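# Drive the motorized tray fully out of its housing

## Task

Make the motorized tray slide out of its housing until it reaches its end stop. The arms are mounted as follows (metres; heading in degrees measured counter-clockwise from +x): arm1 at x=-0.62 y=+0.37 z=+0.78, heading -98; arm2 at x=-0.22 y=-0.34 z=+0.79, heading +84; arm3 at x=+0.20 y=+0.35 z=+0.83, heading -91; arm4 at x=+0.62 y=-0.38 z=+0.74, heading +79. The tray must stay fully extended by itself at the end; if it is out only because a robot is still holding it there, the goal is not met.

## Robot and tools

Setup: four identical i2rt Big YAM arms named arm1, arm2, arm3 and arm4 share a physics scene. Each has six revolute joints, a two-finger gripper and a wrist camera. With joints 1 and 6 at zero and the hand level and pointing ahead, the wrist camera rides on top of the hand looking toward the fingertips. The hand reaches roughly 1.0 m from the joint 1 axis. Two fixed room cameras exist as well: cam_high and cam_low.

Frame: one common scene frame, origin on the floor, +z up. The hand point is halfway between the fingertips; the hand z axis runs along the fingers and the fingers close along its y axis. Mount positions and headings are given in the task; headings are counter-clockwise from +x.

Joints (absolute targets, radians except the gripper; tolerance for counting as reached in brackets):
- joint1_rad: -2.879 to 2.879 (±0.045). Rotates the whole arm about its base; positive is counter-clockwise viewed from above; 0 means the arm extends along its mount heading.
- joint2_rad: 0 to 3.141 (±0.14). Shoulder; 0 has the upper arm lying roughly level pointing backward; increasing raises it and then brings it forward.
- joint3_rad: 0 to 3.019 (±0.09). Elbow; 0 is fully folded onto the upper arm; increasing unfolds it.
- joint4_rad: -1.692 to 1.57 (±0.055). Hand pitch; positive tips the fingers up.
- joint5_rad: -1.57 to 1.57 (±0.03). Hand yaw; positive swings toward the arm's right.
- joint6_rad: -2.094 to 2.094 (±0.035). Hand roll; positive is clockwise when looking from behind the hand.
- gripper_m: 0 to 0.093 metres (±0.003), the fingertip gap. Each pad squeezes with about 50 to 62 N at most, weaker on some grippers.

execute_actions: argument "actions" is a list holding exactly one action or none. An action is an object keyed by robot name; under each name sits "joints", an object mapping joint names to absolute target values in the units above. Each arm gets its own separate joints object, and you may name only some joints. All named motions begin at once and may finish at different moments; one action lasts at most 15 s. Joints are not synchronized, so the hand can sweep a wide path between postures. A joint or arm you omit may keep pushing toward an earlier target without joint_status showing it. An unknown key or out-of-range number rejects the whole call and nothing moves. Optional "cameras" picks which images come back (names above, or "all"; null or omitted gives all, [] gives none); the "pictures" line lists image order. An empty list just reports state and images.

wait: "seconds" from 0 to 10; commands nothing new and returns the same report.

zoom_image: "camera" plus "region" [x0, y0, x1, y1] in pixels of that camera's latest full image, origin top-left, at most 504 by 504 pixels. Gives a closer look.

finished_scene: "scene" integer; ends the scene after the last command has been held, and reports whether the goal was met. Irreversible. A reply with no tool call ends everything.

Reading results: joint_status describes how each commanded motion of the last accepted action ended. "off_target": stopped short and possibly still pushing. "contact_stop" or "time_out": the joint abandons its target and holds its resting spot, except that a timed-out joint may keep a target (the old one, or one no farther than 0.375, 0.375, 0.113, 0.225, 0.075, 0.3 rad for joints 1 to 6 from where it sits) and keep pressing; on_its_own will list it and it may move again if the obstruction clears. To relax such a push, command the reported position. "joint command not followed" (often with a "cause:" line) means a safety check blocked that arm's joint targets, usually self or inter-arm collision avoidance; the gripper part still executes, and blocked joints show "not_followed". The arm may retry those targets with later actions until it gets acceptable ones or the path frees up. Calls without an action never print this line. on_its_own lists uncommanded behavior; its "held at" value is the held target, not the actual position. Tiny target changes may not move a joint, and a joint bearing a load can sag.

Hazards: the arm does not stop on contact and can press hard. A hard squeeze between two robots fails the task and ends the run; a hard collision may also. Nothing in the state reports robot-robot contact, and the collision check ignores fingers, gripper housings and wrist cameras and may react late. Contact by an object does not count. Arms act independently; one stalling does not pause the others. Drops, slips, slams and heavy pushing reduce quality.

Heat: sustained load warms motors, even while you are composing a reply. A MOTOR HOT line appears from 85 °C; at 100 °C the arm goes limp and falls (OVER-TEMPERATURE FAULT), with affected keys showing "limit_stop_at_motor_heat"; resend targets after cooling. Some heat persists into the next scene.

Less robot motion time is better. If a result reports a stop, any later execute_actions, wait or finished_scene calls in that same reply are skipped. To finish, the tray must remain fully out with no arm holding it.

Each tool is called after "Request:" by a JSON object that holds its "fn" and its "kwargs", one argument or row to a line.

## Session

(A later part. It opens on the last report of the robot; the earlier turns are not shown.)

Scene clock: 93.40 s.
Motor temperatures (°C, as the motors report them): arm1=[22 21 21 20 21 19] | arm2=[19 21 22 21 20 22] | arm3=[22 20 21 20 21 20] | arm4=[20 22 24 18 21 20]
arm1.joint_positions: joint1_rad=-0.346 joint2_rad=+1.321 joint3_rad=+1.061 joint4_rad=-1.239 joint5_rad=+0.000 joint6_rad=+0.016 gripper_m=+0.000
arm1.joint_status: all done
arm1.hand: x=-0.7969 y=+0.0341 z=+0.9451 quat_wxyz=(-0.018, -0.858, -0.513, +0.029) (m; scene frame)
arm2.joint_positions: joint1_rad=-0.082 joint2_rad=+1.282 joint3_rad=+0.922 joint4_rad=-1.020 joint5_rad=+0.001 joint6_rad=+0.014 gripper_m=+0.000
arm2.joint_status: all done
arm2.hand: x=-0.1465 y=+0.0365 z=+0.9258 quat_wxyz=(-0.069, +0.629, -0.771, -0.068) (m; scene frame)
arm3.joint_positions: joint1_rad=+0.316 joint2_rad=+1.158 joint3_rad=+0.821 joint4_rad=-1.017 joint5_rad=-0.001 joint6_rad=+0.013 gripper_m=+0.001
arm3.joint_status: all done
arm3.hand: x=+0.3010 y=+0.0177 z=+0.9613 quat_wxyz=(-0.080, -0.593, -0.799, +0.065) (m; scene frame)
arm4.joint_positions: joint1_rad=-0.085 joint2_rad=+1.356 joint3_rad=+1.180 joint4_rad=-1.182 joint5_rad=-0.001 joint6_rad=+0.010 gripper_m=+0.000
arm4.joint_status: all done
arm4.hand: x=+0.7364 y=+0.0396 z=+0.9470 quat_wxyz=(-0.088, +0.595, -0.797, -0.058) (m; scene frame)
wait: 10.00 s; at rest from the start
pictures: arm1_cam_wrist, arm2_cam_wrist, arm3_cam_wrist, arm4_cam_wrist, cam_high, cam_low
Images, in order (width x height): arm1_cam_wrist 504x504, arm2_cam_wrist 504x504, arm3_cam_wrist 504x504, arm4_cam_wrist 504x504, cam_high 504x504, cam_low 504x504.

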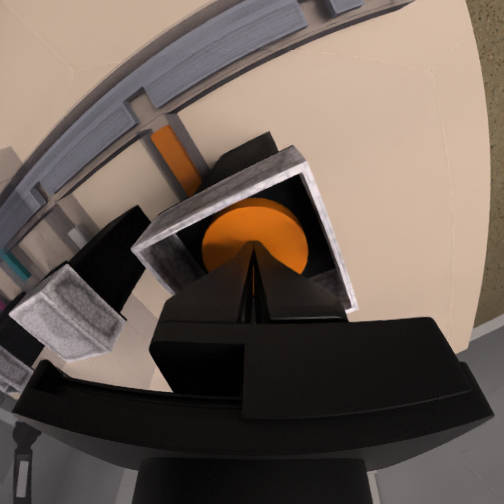

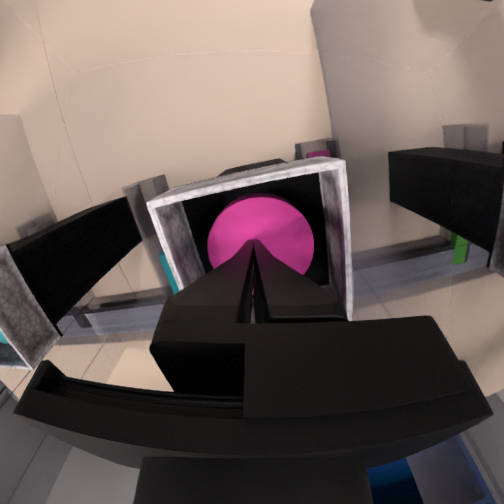

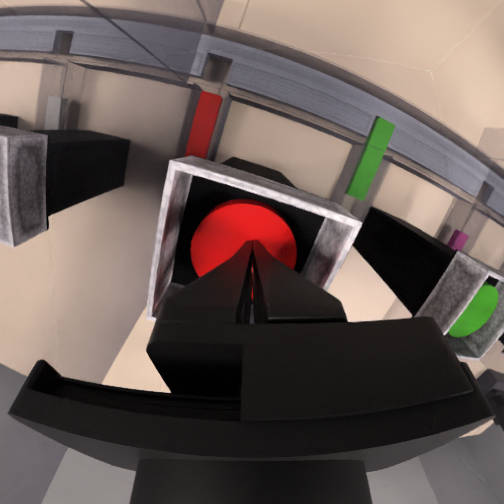

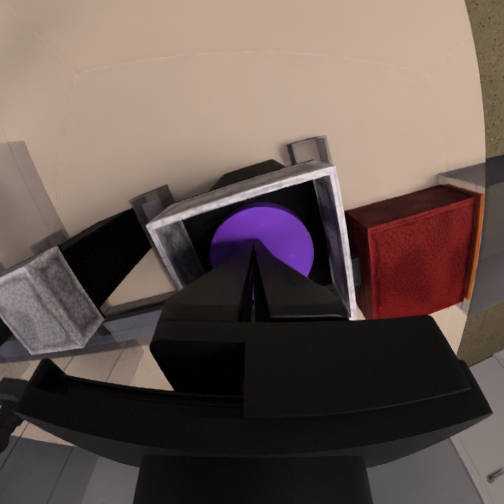

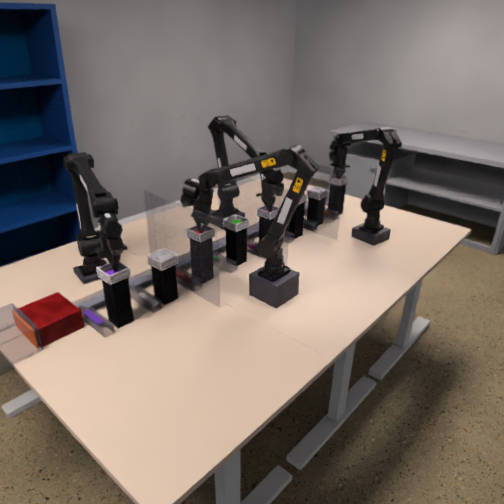

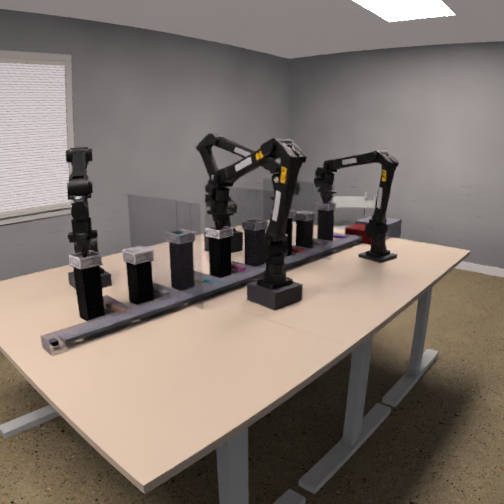

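Request:
{"fn": "wait", "kwargs": {
  "seconds": 10
}}

Request:
{"fn": "wait", "kwargs": {
  "seconds": 10
}}

Request:
{"fn": "wait", "kwargs": {
  "seconds": 10
}}

Scene clock: 107.83 s.
Motor temperatures (°C, as the motors report them): arm1=[22 21 21 20 21 19] | arm2=[19 21 22 21 20 22] | arm3=[22 20 21 20 21 20] | arm4=[20 22 24 18 21 20]
arm1.joint_positions: joint1_rad=-0.346 joint2_rad=+1.321 joint3_rad=+1.061 joint4_rad=-1.239 joint5_rad=+0.000 joint6_rad=+0.016 gripper_m=+0.000
arm1.joint_status: all done
arm1.hand: x=-0.7969 y=+0.0341 z=+0.9451 quat_wxyz=(-0.018, -0.858, -0.513, +0.029) (m; scene frame)
arm2.joint_positions: joint1_rad=-0.082 joint2_rad=+1.282 joint3_rad=+0.922 joint4_rad=-1.020 joint5_rad=+0.001 joint6_rad=+0.014 gripper_m=+0.000
arm2.joint_status: all done
arm2.hand: x=-0.1465 y=+0.0365 z=+0.9258 quat_wxyz=(-0.069, +0.629, -0.771, -0.068) (m; scene frame)
arm3.joint_positions: joint1_rad=+0.316 joint2_rad=+1.158 joint3_rad=+0.821 joint4_rad=-1.017 joint5_rad=-0.001 joint6_rad=+0.013 gripper_m=+0.001
arm3.joint_status: all done
arm3.hand: x=+0.3010 y=+0.0177 z=+0.9613 quat_wxyz=(-0.080, -0.593, -0.799, +0.065) (m; scene frame)
arm4.joint_positions: joint1_rad=-0.085 joint2_rad=+1.356 joint3_rad=+1.180 joint4_rad=-1.182 joint5_rad=-0.001 joint6_rad=+0.010 gripper_m=+0.000
arm4.joint_status: all done
arm4.hand: x=+0.7364 y=+0.0396 z=+0.9470 quat_wxyz=(-0.088, +0.595, -0.797, -0.058) (m; scene frame)
wait: 10.00 s; at rest from the start
pictures: arm1_cam_wrist, arm2_cam_wrist, arm3_cam_wrist, arm4_cam_wrist, cam_high, cam_low
Images, in order (width x height): arm1_cam_wrist 504x504, arm2_cam_wrist 504x504, arm3_cam_wrist 504x504, arm4_cam_wrist 504x504, cam_high 504x504, cam_low 504x504.

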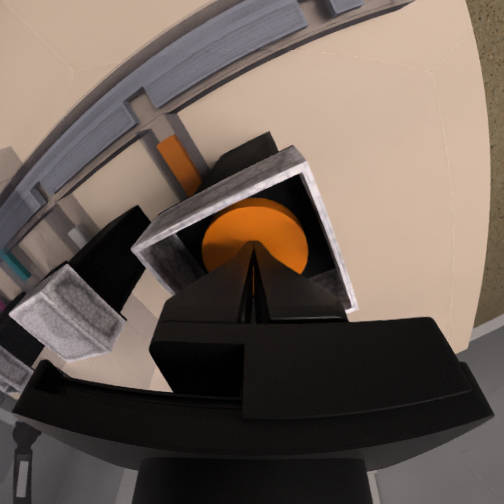

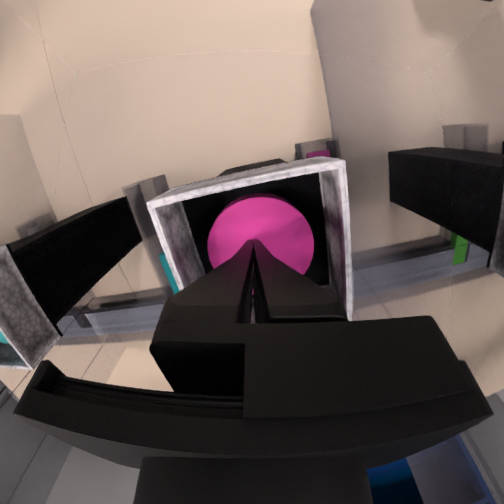

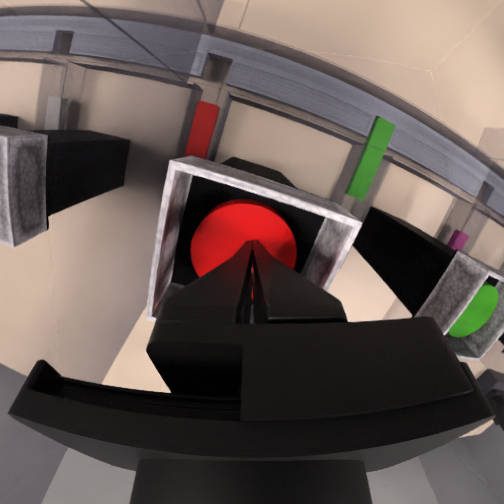

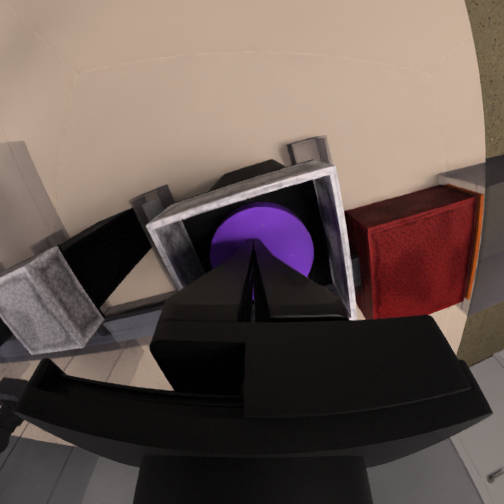

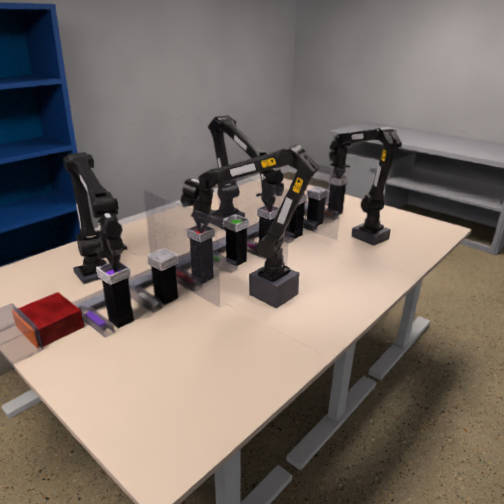

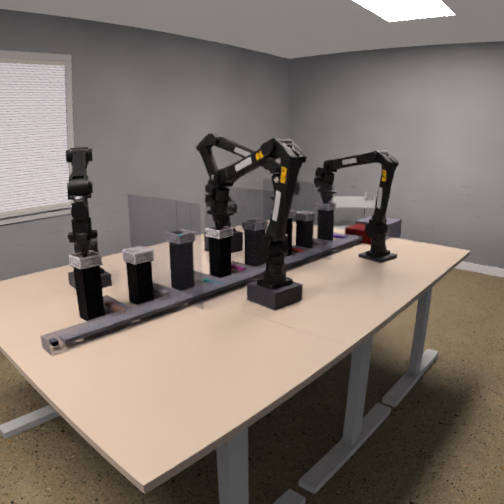

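Scene clock: 117.83 s.
Motor temperatures (°C, as the motors report them): arm1=[22 21 21 20 21 19] | arm2=[19 21 22 21 20 22] | arm3=[22 20 21 20 21 20] | arm4=[20 22 24 18 21 20]
arm1.joint_positions: joint1_rad=-0.346 joint2_rad=+1.321 joint3_rad=+1.061 joint4_rad=-1.239 joint5_rad=+0.000 joint6_rad=+0.016 gripper_m=+0.000
arm1.joint_status: all done
arm1.hand: x=-0.7969 y=+0.0341 z=+0.9451 quat_wxyz=(-0.018, -0.858, -0.513, +0.029) (m; scene frame)
arm2.joint_positions: joint1_rad=-0.082 joint2_rad=+1.282 joint3_rad=+0.922 joint4_rad=-1.020 joint5_rad=+0.001 joint6_rad=+0.014 gripper_m=+0.000
arm2.joint_status: all done
arm2.hand: x=-0.1465 y=+0.0365 z=+0.9258 quat_wxyz=(-0.069, +0.629, -0.771, -0.068) (m; scene frame)
arm3.joint_positions: joint1_rad=+0.316 joint2_rad=+1.158 joint3_rad=+0.821 joint4_rad=-1.017 joint5_rad=-0.001 joint6_rad=+0.013 gripper_m=+0.001
arm3.joint_status: all done
arm3.hand: x=+0.3010 y=+0.0177 z=+0.9613 quat_wxyz=(-0.080, -0.593, -0.799, +0.065) (m; scene frame)
arm4.joint_positions: joint1_rad=-0.085 joint2_rad=+1.356 joint3_rad=+1.180 joint4_rad=-1.182 joint5_rad=-0.001 joint6_rad=+0.010 gripper_m=+0.000
arm4.joint_status: all done
arm4.hand: x=+0.7364 y=+0.0396 z=+0.9470 quat_wxyz=(-0.088, +0.595, -0.797, -0.058) (m; scene frame)
wait: 10.00 s; at rest by 0.27 s
pictures: arm1_cam_wrist, arm2_cam_wrist, arm3_cam_wrist, arm4_cam_wrist, cam_high, cam_low
Images, in order (width x height): arm1_cam_wrist 504x504, arm2_cam_wrist 504x504, arm3_cam_wrist 504x504, arm4_cam_wrist 504x504, cam_high 504x504, cam_low 504x504.

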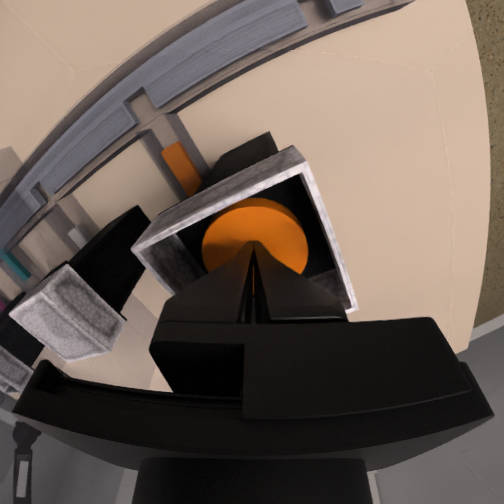

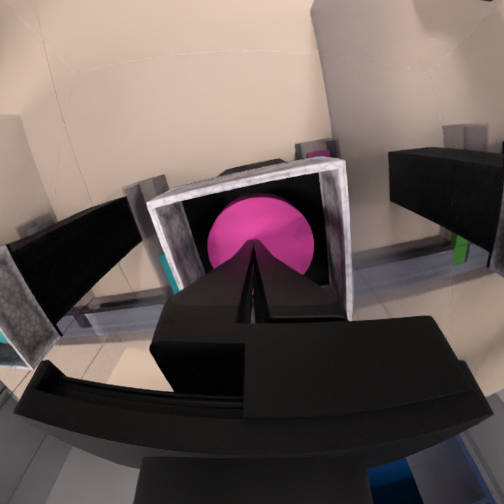

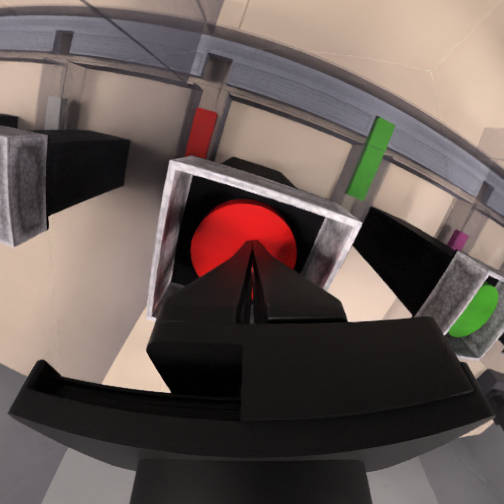

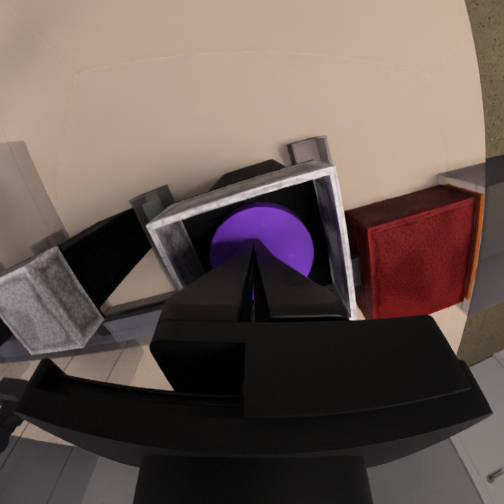

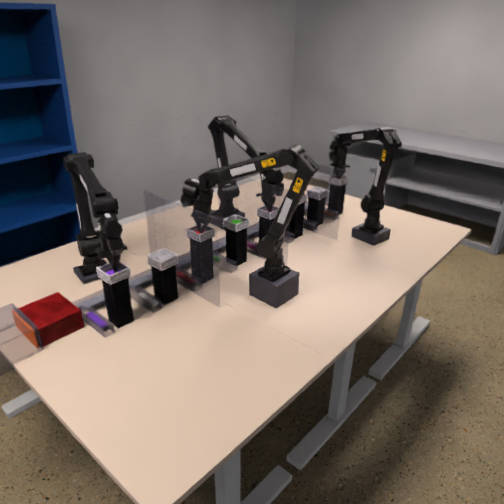

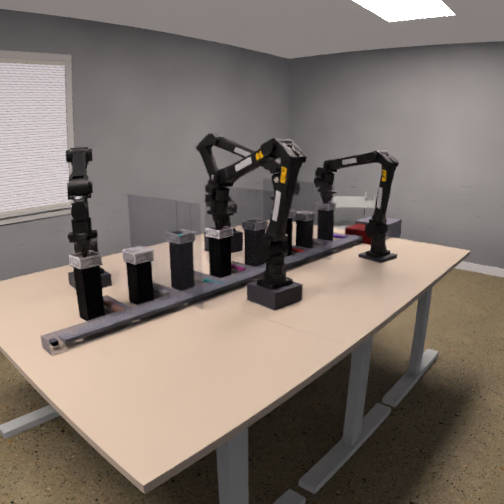

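Scene clock: 127.83 s.
Motor temperatures (°C, as the motors report them): arm1=[22 21 21 20 21 19] | arm2=[19 21 22 21 20 22] | arm3=[22 20 21 20 21 20] | arm4=[20 22 24 18 21 20]
arm1.joint_positions: joint1_rad=-0.346 joint2_rad=+1.321 joint3_rad=+1.061 joint4_rad=-1.239 joint5_rad=+0.000 joint6_rad=+0.016 gripper_m=+0.000
arm1.joint_status: all done
arm1.hand: x=-0.7969 y=+0.0341 z=+0.9451 quat_wxyz=(-0.018, -0.858, -0.513, +0.029) (m; scene frame)
arm2.joint_positions: joint1_rad=-0.082 joint2_rad=+1.282 joint3_rad=+0.922 joint4_rad=-1.020 joint5_rad=+0.001 joint6_rad=+0.014 gripper_m=+0.000
arm2.joint_status: all done
arm2.hand: x=-0.1465 y=+0.0365 z=+0.9258 quat_wxyz=(-0.069, +0.629, -0.771, -0.068) (m; scene frame)
arm3.joint_positions: joint1_rad=+0.316 joint2_rad=+1.158 joint3_rad=+0.821 joint4_rad=-1.017 joint5_rad=-0.001 joint6_rad=+0.013 gripper_m=+0.001
arm3.joint_status: all done
arm3.hand: x=+0.3010 y=+0.0177 z=+0.9613 quat_wxyz=(-0.080, -0.593, -0.799, +0.065) (m; scene frame)
arm4.joint_positions: joint1_rad=-0.085 joint2_rad=+1.356 joint3_rad=+1.180 joint4_rad=-1.182 joint5_rad=-0.001 joint6_rad=+0.010 gripper_m=+0.000
arm4.joint_status: all done
arm4.hand: x=+0.7364 y=+0.0396 z=+0.9470 quat_wxyz=(-0.088, +0.595, -0.797, -0.058) (m; scene frame)
wait: 10.00 s; at rest by 0.27 s
pictures: arm1_cam_wrist, arm2_cam_wrist, arm3_cam_wrist, arm4_cam_wrist, cam_high, cam_low
Images, in order (width x height): arm1_cam_wrist 504x504, arm2_cam_wrist 504x504, arm3_cam_wrist 504x504, arm4_cam_wrist 504x504, cam_high 504x504, cam_low 504x504.

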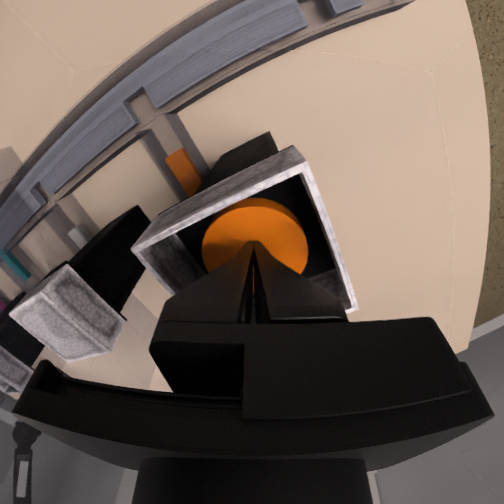

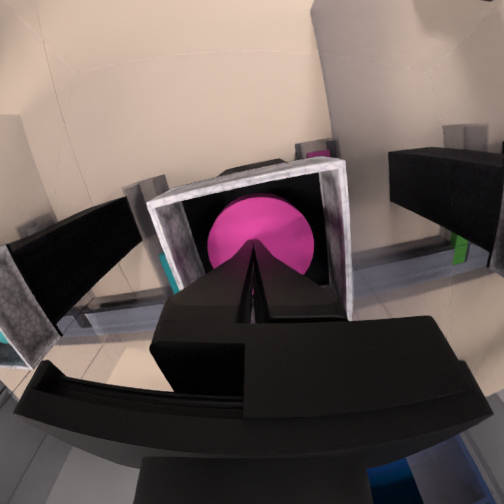

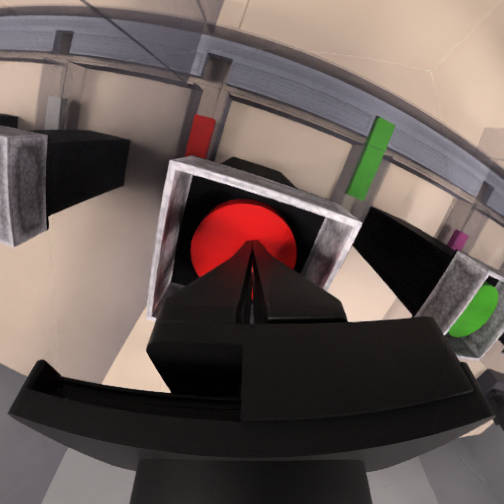

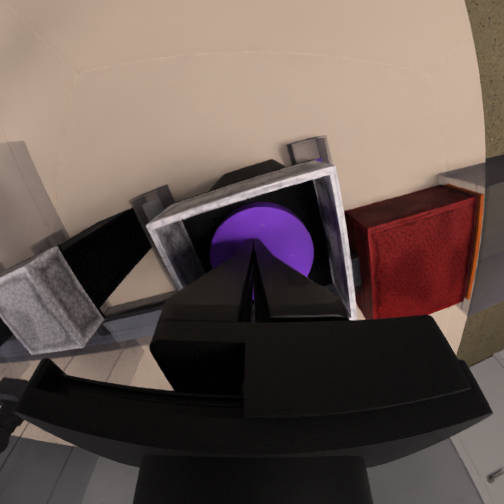

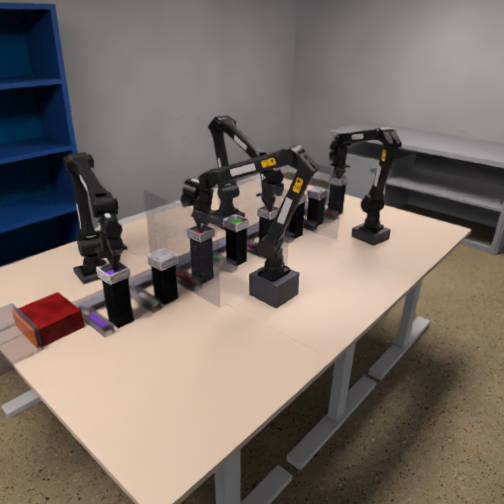

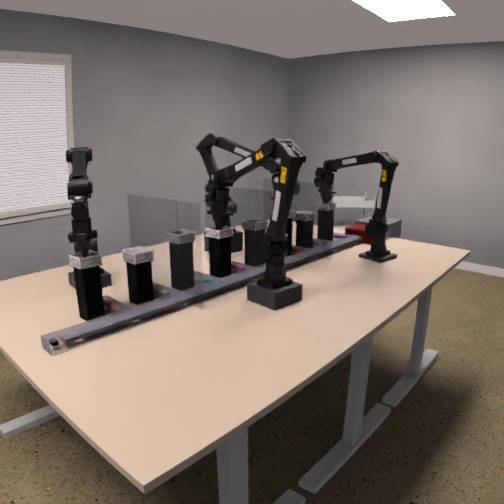

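Request:
{"fn": "wait", "kwargs": {
  "seconds": 10
}}

Scene clock: 139.20 s.
Motor temperatures (°C, as the motors report them): arm1=[22 21 21 20 21 19] | arm2=[19 21 22 21 20 22] | arm3=[22 20 21 20 21 20] | arm4=[20 22 24 18 21 20]
arm1.joint_positions: joint1_rad=-0.346 joint2_rad=+1.321 joint3_rad=+1.061 joint4_rad=-1.239 joint5_rad=+0.000 joint6_rad=+0.016 gripper_m=+0.000
arm1.joint_status: all done
arm1.hand: x=-0.7969 y=+0.0341 z=+0.9451 quat_wxyz=(-0.018, -0.858, -0.513, +0.029) (m; scene frame)
arm2.joint_positions: joint1_rad=-0.082 joint2_rad=+1.282 joint3_rad=+0.922 joint4_rad=-1.020 joint5_rad=+0.001 joint6_rad=+0.014 gripper_m=+0.000
arm2.joint_status: all done
arm2.hand: x=-0.1465 y=+0.0365 z=+0.9258 quat_wxyz=(-0.069, +0.629, -0.771, -0.068) (m; scene frame)
arm3.joint_positions: joint1_rad=+0.316 joint2_rad=+1.158 joint3_rad=+0.821 joint4_rad=-1.017 joint5_rad=-0.001 joint6_rad=+0.013 gripper_m=+0.001
arm3.joint_status: all done
arm3.hand: x=+0.3010 y=+0.0177 z=+0.9613 quat_wxyz=(-0.080, -0.593, -0.799, +0.065) (m; scene frame)
arm4.joint_positions: joint1_rad=-0.085 joint2_rad=+1.356 joint3_rad=+1.180 joint4_rad=-1.182 joint5_rad=-0.001 joint6_rad=+0.010 gripper_m=+0.000
arm4.joint_status: all done
arm4.hand: x=+0.7364 y=+0.0396 z=+0.9470 quat_wxyz=(-0.088, +0.595, -0.797, -0.058) (m; scene frame)
wait: 10.00 s; at rest from the start
pictures: arm1_cam_wrist, arm2_cam_wrist, arm3_cam_wrist, arm4_cam_wrist, cam_high, cam_low
Images, in order (width x height): arm1_cam_wrist 504x504, arm2_cam_wrist 504x504, arm3_cam_wrist 504x504, arm4_cam_wrist 504x504, cam_high 504x504, cam_low 504x504.

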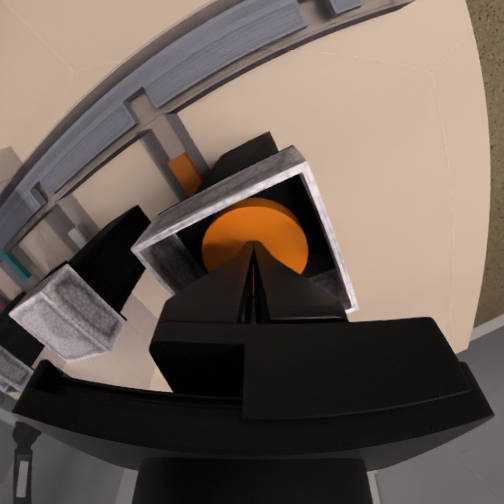

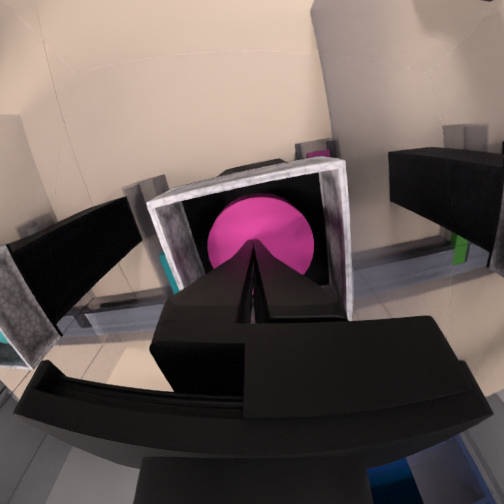

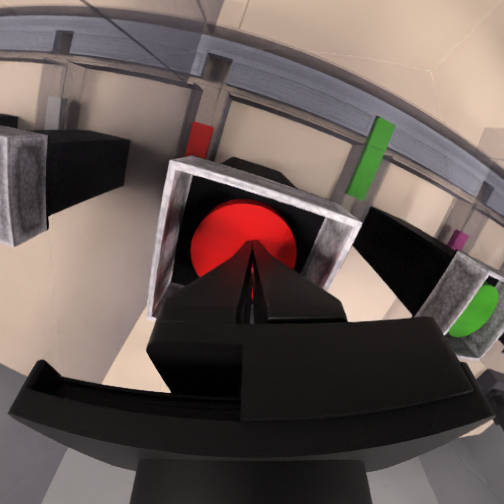

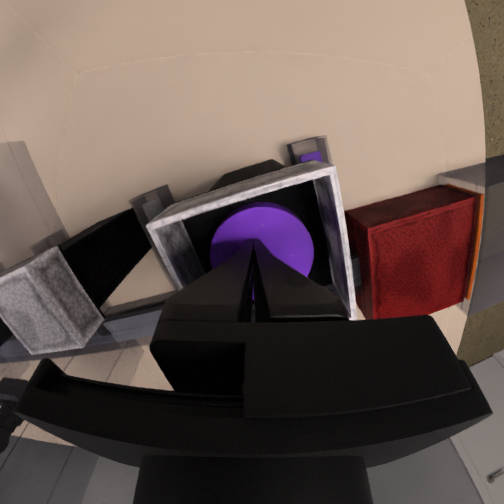

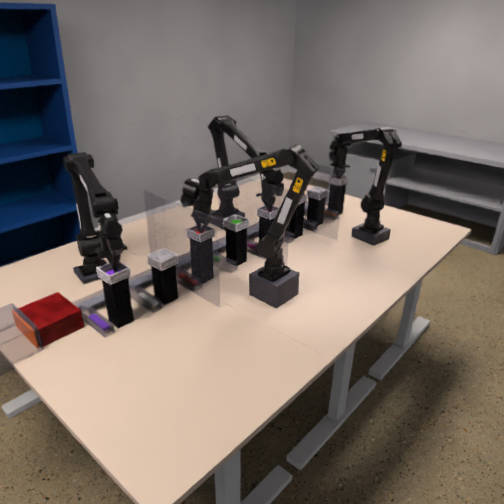

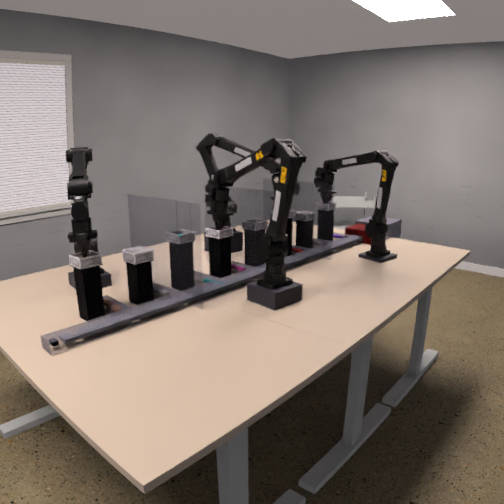

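Request:
{"fn": "execute_actions", "kwargs": {
  "actions": [
    {"arm2":{"joints":{"joint2_rad":1.0,"joint3_rad":0.93}},"arm3":{"joints":{"joint2_rad":0.96,"joint3_rad":0.835}}}
  ],
  "cameras": ["arm2_cam_wrist","arm3_cam_wrist"]
}}

Request:
{"fn": "execute_actions", "kwargs": {
  "actions": [
    {"arm2":{"joints":{"joint1_rad":0.46}},"arm3":{"joints":{"joint1_rad":-0.315}}}
  ],
  "cameras": ["arm2_cam_wrist","arm3_cam_wrist"]
}}

Scene clock: 142.07 s.
Motor temperatures (°C, as the motors report them): arm1=[22 21 21 20 21 19] | arm2=[19 21 22 21 20 22] | arm3=[22 20 22 20 21 20] | arm4=[20 22 24 18 21 20]
arm1.joint_positions: joint1_rad=-0.346 joint2_rad=+1.321 joint3_rad=+1.061 joint4_rad=-1.239 joint5_rad=+0.000 joint6_rad=+0.016 gripper_m=+0.000
arm1.joint_status: not commanded
arm1.hand: x=-0.7969 y=+0.0341 z=+0.9451 quat_wxyz=(-0.018, -0.858, -0.513, +0.029) (m; scene frame)
arm2.joint_positions: joint1_rad=-0.082 joint2_rad=+0.980 joint3_rad=+0.922 joint4_rad=-1.017 joint5_rad=+0.001 joint6_rad=+0.014 gripper_m=+0.000
arm2.joint_status: all done
arm2.hand: x=-0.1482 y=+0.0186 z=+1.0332 quat_wxyz=(-0.184, +0.612, -0.752, -0.164) (m; scene frame)
arm3.joint_positions: joint1_rad=+0.316 joint2_rad=+0.955 joint3_rad=+0.821 joint4_rad=-1.012 joint5_rad=-0.001 joint6_rad=+0.013 gripper_m=+0.001
arm3.joint_status: all done
arm3.hand: x=+0.2999 y=+0.0241 z=+1.0271 quat_wxyz=(-0.163, -0.582, -0.786, +0.125) (m; scene frame)
arm4.joint_positions: joint1_rad=-0.085 joint2_rad=+1.356 joint3_rad=+1.180 joint4_rad=-1.182 joint5_rad=-0.001 joint6_rad=+0.010 gripper_m=+0.000
arm4.joint_status: not commanded
arm4.hand: x=+0.7364 y=+0.0396 z=+0.9470 quat_wxyz=(-0.088, +0.595, -0.797, -0.058) (m; scene frame)
pictures: arm2_cam_wrist, arm3_cam_wrist
Images, in order (width x height): arm2_cam_wrist 504x504, arm3_cam_wrist 504x504.

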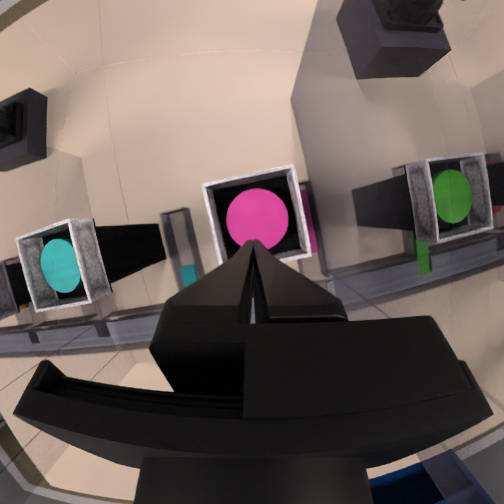

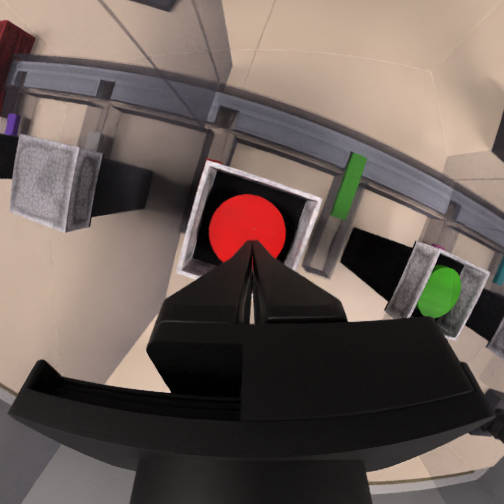

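Scene clock: 143.30 s.
Motor temperatures (°C, as the motors report them): arm1=[22 21 21 20 21 19] | arm2=[19 21 23 21 20 22] | arm3=[22 20 22 20 21 20] | arm4=[20 22 24 18 21 20]
arm1.joint_positions: joint1_rad=-0.346 joint2_rad=+1.321 joint3_rad=+1.061 joint4_rad=-1.239 joint5_rad=+0.000 joint6_rad=+0.016 gripper_m=+0.000
arm1.joint_status: not commanded
arm1.hand: x=-0.7969 y=+0.0341 z=+0.9451 quat_wxyz=(-0.018, -0.858, -0.513, +0.029) (m; scene frame)
arm2.joint_positions: joint1_rad=+0.458 joint2_rad=+0.980 joint3_rad=+0.922 joint4_rad=-1.017 joint5_rad=+0.000 joint6_rad=+0.013 gripper_m=+0.000
arm2.joint_status: all done
arm2.hand: x=-0.3429 y=+0.0025 z=+1.0360 quat_wxyz=(-0.137, +0.790, -0.560, -0.209) (m; scene frame)
arm3.joint_positions: joint1_rad=-0.313 joint2_rad=+0.955 joint3_rad=+0.821 joint4_rad=-1.012 joint5_rad=-0.001 joint6_rad=+0.012 gripper_m=+0.001
arm3.joint_status: all done
arm3.hand: x=+0.0905 y=+0.0261 z=+1.0303 quat_wxyz=(-0.118, -0.796, -0.568, +0.175) (m; scene frame)
arm4.joint_positions: joint1_rad=-0.085 joint2_rad=+1.356 joint3_rad=+1.180 joint4_rad=-1.182 joint5_rad=-0.001 joint6_rad=+0.010 gripper_m=+0.000
arm4.joint_status: not commanded
arm4.hand: x=+0.7364 y=+0.0396 z=+0.9470 quat_wxyz=(-0.088, +0.595, -0.797, -0.058) (m; scene frame)
pictures: arm2_cam_wrist, arm3_cam_wrist
Images, in order (width x height): arm2_cam_wrist 504x504, arm3_cam_wrist 504x504.

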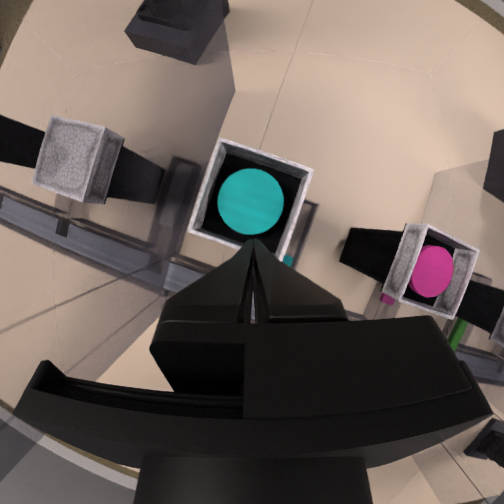

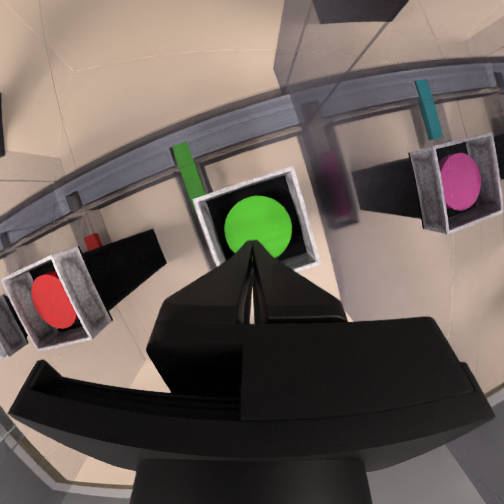

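Request:
{"fn": "execute_actions", "kwargs": {
  "actions": [
    {"arm2":{"joints":{"joint2_rad":1.29,"joint4_rad":-0.935}},"arm3":{"joints":{"joint2_rad":1.28}}}
  ],
  "cameras": ["arm2_cam_wrist","arm3_cam_wrist","cam_low"]
}}

Scene clock: 145.20 s.
Motor temperatures (°C, as the motors report them): arm1=[22 21 21 20 21 19] | arm2=[19 21 23 21 20 22] | arm3=[22 20 23 20 21 20] | arm4=[20 22 24 18 21 20]
arm1.joint_positions: joint1_rad=-0.346 joint2_rad=+1.321 joint3_rad=+1.061 joint4_rad=-1.239 joint5_rad=+0.000 joint6_rad=+0.016 gripper_m=+0.000
arm1.joint_status: not commanded
arm1.hand: x=-0.7969 y=+0.0341 z=+0.9451 quat_wxyz=(-0.018, -0.858, -0.513, +0.029) (m; scene frame)
arm2.joint_positions: joint1_rad=+0.458 joint2_rad=+1.254 joint3_rad=+0.936 joint4_rad=-0.940 joint5_rad=+0.000 joint6_rad=+0.013 gripper_m=+0.000
arm2.joint_status: all done
arm2.hand: x=-0.3585 y=+0.0417 z=+0.9499 quat_wxyz=(-0.086, +0.805, -0.570, -0.136) (m; scene frame)
arm3.joint_positions: joint1_rad=-0.313 joint2_rad=+1.253 joint3_rad=+0.837 joint4_rad=-1.009 joint5_rad=-0.001 joint6_rad=+0.012 gripper_m=+0.001
arm3.joint_status: all done
arm3.hand: x=+0.0844 y=+0.0130 z=+0.9400 quat_wxyz=(-0.036, -0.813, -0.578, +0.063) (m; scene frame)
arm4.joint_positions: joint1_rad=-0.085 joint2_rad=+1.356 joint3_rad=+1.180 joint4_rad=-1.182 joint5_rad=-0.001 joint6_rad=+0.010 gripper_m=+0.000
arm4.joint_status: not commanded
arm4.hand: x=+0.7364 y=+0.0396 z=+0.9470 quat_wxyz=(-0.088, +0.595, -0.797, -0.058) (m; scene frame)
pictures: arm2_cam_wrist, arm3_cam_wrist, cam_low
Images, in order (width x height): arm2_cam_wrist 504x504, arm3_cam_wrist 504x504, cam_low 504x504.

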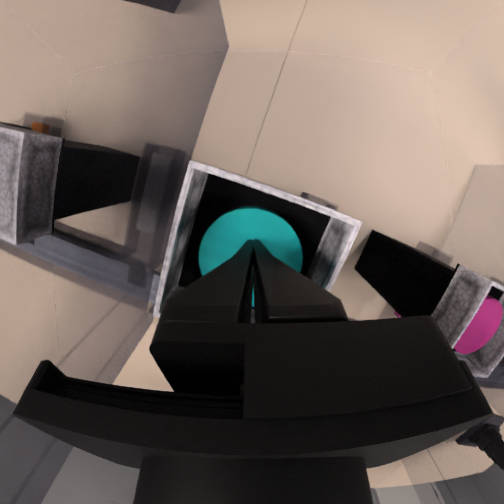

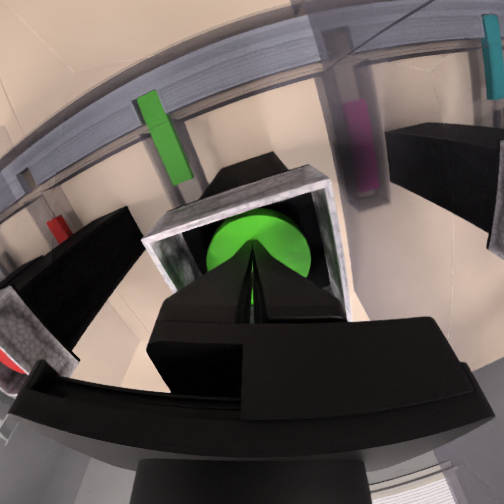

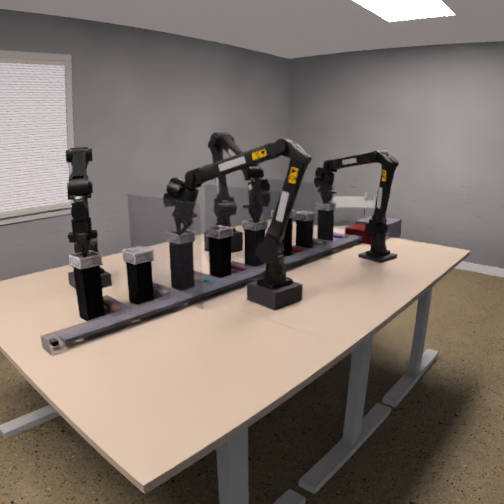

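Request:
{"fn": "wait", "kwargs": {
  "seconds": 3
}}

Scene clock: 148.47 s.
Motor temperatures (°C, as the motors report them): arm1=[22 21 21 20 21 19] | arm2=[19 21 24 21 20 22] | arm3=[22 20 23 20 21 20] | arm4=[20 22 24 18 21 20]
arm1.joint_positions: joint1_rad=-0.346 joint2_rad=+1.321 joint3_rad=+1.061 joint4_rad=-1.239 joint5_rad=+0.000 joint6_rad=+0.016 gripper_m=+0.000
arm1.joint_status: not commanded
arm1.hand: x=-0.7969 y=+0.0341 z=+0.9451 quat_wxyz=(-0.018, -0.858, -0.513, +0.029) (m; scene frame)
arm2.joint_positions: joint1_rad=+0.458 joint2_rad=+1.254 joint3_rad=+0.936 joint4_rad=-0.940 joint5_rad=+0.000 joint6_rad=+0.013 gripper_m=+0.000
arm2.joint_status: all done
arm2.hand: x=-0.3585 y=+0.0417 z=+0.9499 quat_wxyz=(-0.086, +0.805, -0.570, -0.136) (m; scene frame)
arm3.joint_positions: joint1_rad=-0.313 joint2_rad=+1.253 joint3_rad=+0.837 joint4_rad=-1.009 joint5_rad=-0.001 joint6_rad=+0.012 gripper_m=+0.001
arm3.joint_status: all done
arm3.hand: x=+0.0844 y=+0.0130 z=+0.9400 quat_wxyz=(-0.036, -0.813, -0.578, +0.063) (m; scene frame)
arm4.joint_positions: joint1_rad=-0.085 joint2_rad=+1.356 joint3_rad=+1.180 joint4_rad=-1.182 joint5_rad=-0.001 joint6_rad=+0.010 gripper_m=+0.000
arm4.joint_status: not commanded
arm4.hand: x=+0.7364 y=+0.0396 z=+0.9470 quat_wxyz=(-0.088, +0.595, -0.797, -0.058) (m; scene frame)
wait: 3.00 s; at rest from the start
pictures: arm1_cam_wrist, arm2_cam_wrist, arm3_cam_wrist, arm4_cam_wrist, cam_high, cam_low
Images, in order (width x height): arm1_cam_wrist 504x504, arm2_cam_wrist 504x504, arm3_cam_wrist 504x504, arm4_cam_wrist 504x504, cam_high 504x504, cam_low 504x504.

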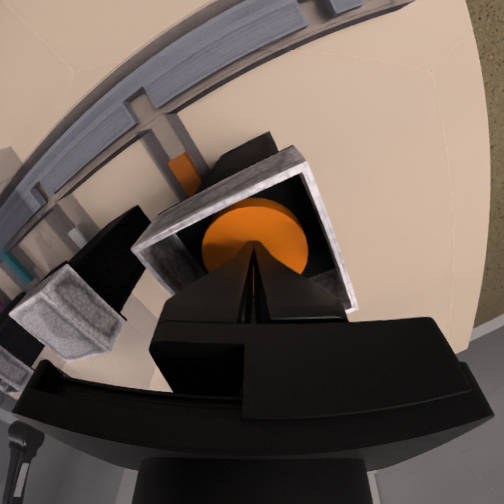

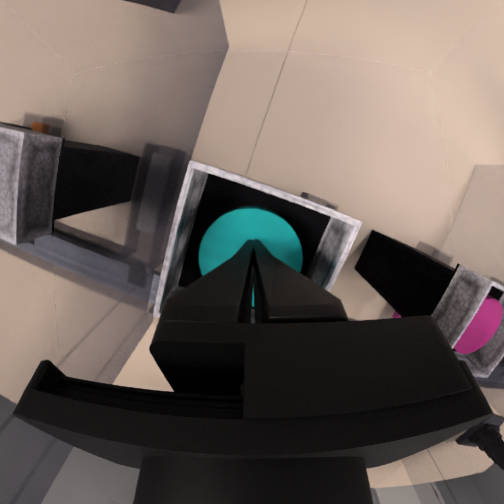

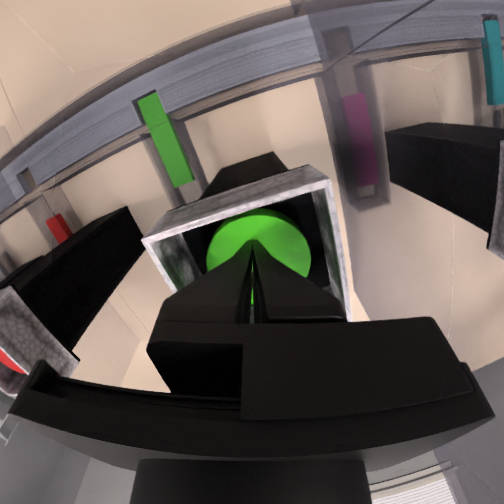

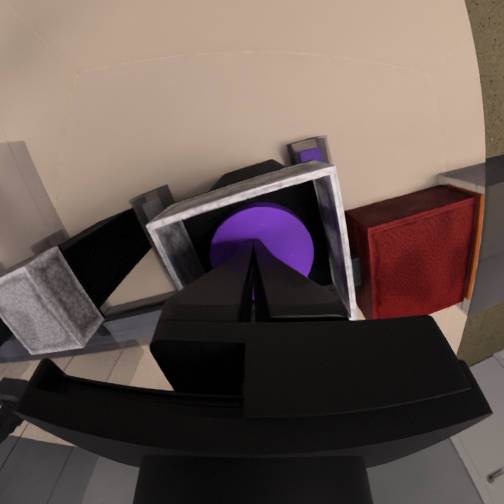

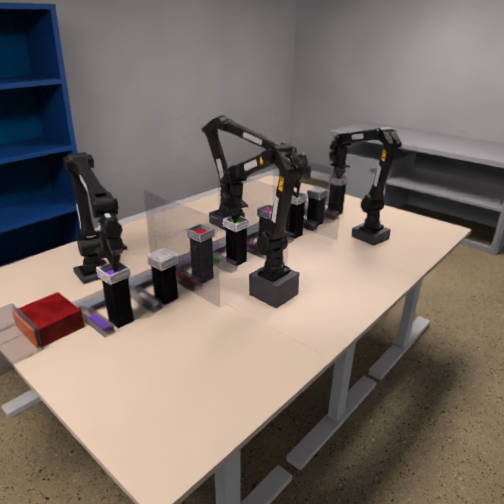

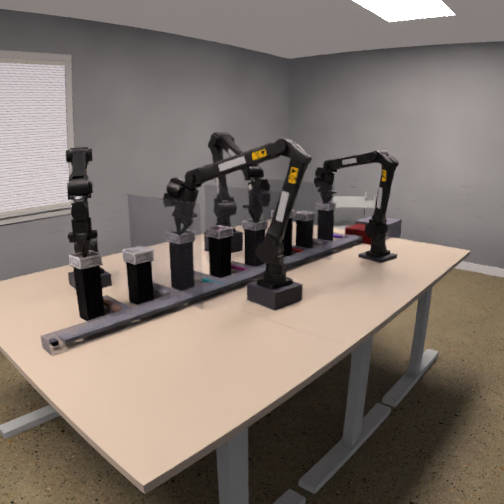

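Request:
{"fn": "wait", "kwargs": {
  "seconds": 10
}}

Scene clock: 159.93 s.
Motor temperatures (°C, as the motors report them): arm1=[22 21 21 20 21 19] | arm2=[19 21 25 21 20 22] | arm3=[22 20 24 20 21 20] | arm4=[20 22 24 18 21 20]
arm1.joint_positions: joint1_rad=-0.346 joint2_rad=+1.321 joint3_rad=+1.061 joint4_rad=-1.239 joint5_rad=+0.000 joint6_rad=+0.016 gripper_m=+0.000
arm1.joint_status: not commanded
arm1.hand: x=-0.7969 y=+0.0341 z=+0.9451 quat_wxyz=(-0.018, -0.858, -0.513, +0.029) (m; scene frame)
arm2.joint_positions: joint1_rad=+0.458 joint2_rad=+1.254 joint3_rad=+0.936 joint4_rad=-0.940 joint5_rad=+0.000 joint6_rad=+0.013 gripper_m=+0.000
arm2.joint_status: all done
arm2.hand: x=-0.3585 y=+0.0417 z=+0.9499 quat_wxyz=(-0.086, +0.805, -0.570, -0.136) (m; scene frame)
arm3.joint_positions: joint1_rad=-0.313 joint2_rad=+1.253 joint3_rad=+0.837 joint4_rad=-1.009 joint5_rad=-0.001 joint6_rad=+0.012 gripper_m=+0.001
arm3.joint_status: all done
arm3.hand: x=+0.0844 y=+0.0130 z=+0.9400 quat_wxyz=(-0.036, -0.813, -0.578, +0.063) (m; scene frame)
arm4.joint_positions: joint1_rad=-0.085 joint2_rad=+1.356 joint3_rad=+1.180 joint4_rad=-1.182 joint5_rad=-0.001 joint6_rad=+0.010 gripper_m=+0.000
arm4.joint_status: not commanded
arm4.hand: x=+0.7364 y=+0.0396 z=+0.9470 quat_wxyz=(-0.088, +0.595, -0.797, -0.058) (m; scene frame)
wait: 10.00 s; at rest from the start
pictures: arm1_cam_wrist, arm2_cam_wrist, arm3_cam_wrist, arm4_cam_wrist, cam_high, cam_low
Images, in order (width x height): arm1_cam_wrist 504x504, arm2_cam_wrist 504x504, arm3_cam_wrist 504x504, arm4_cam_wrist 504x504, cam_high 504x504, cam_low 504x504.

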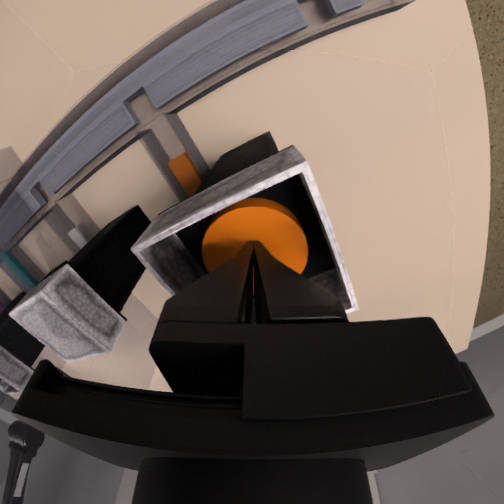

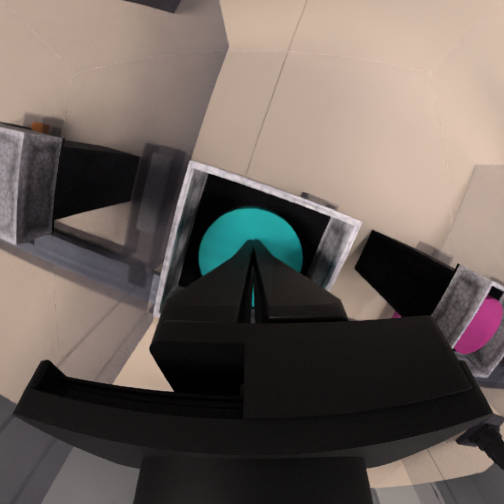

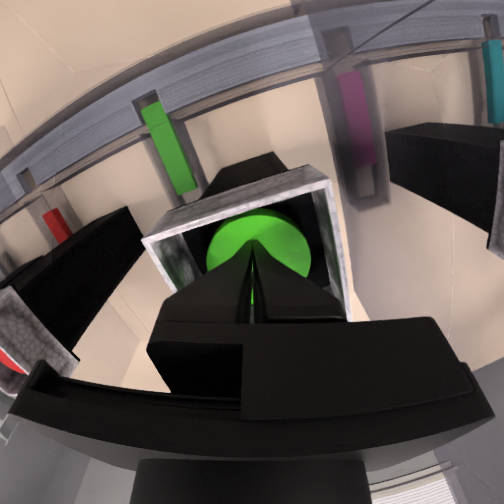

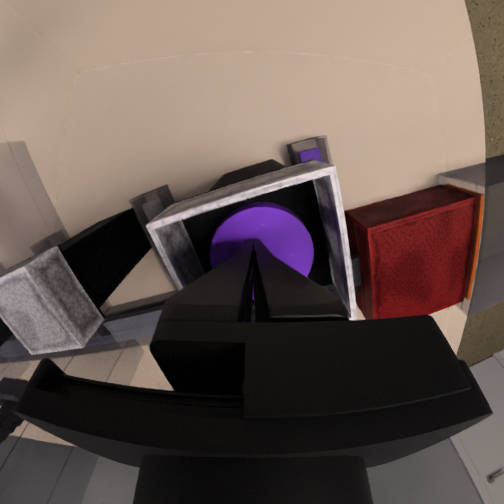

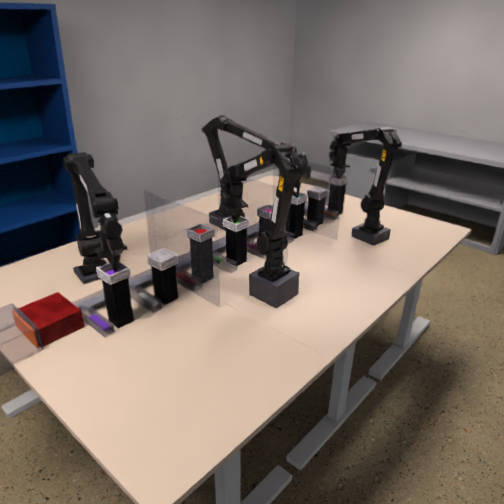

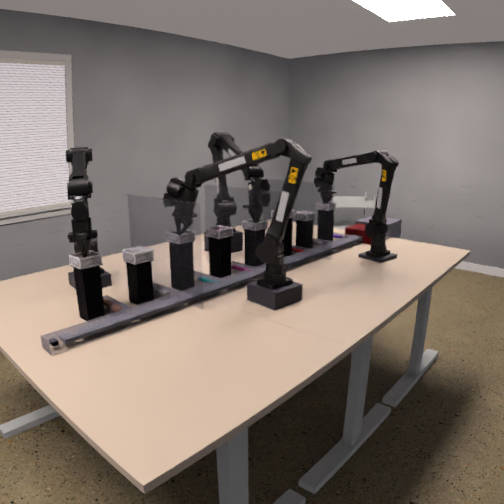

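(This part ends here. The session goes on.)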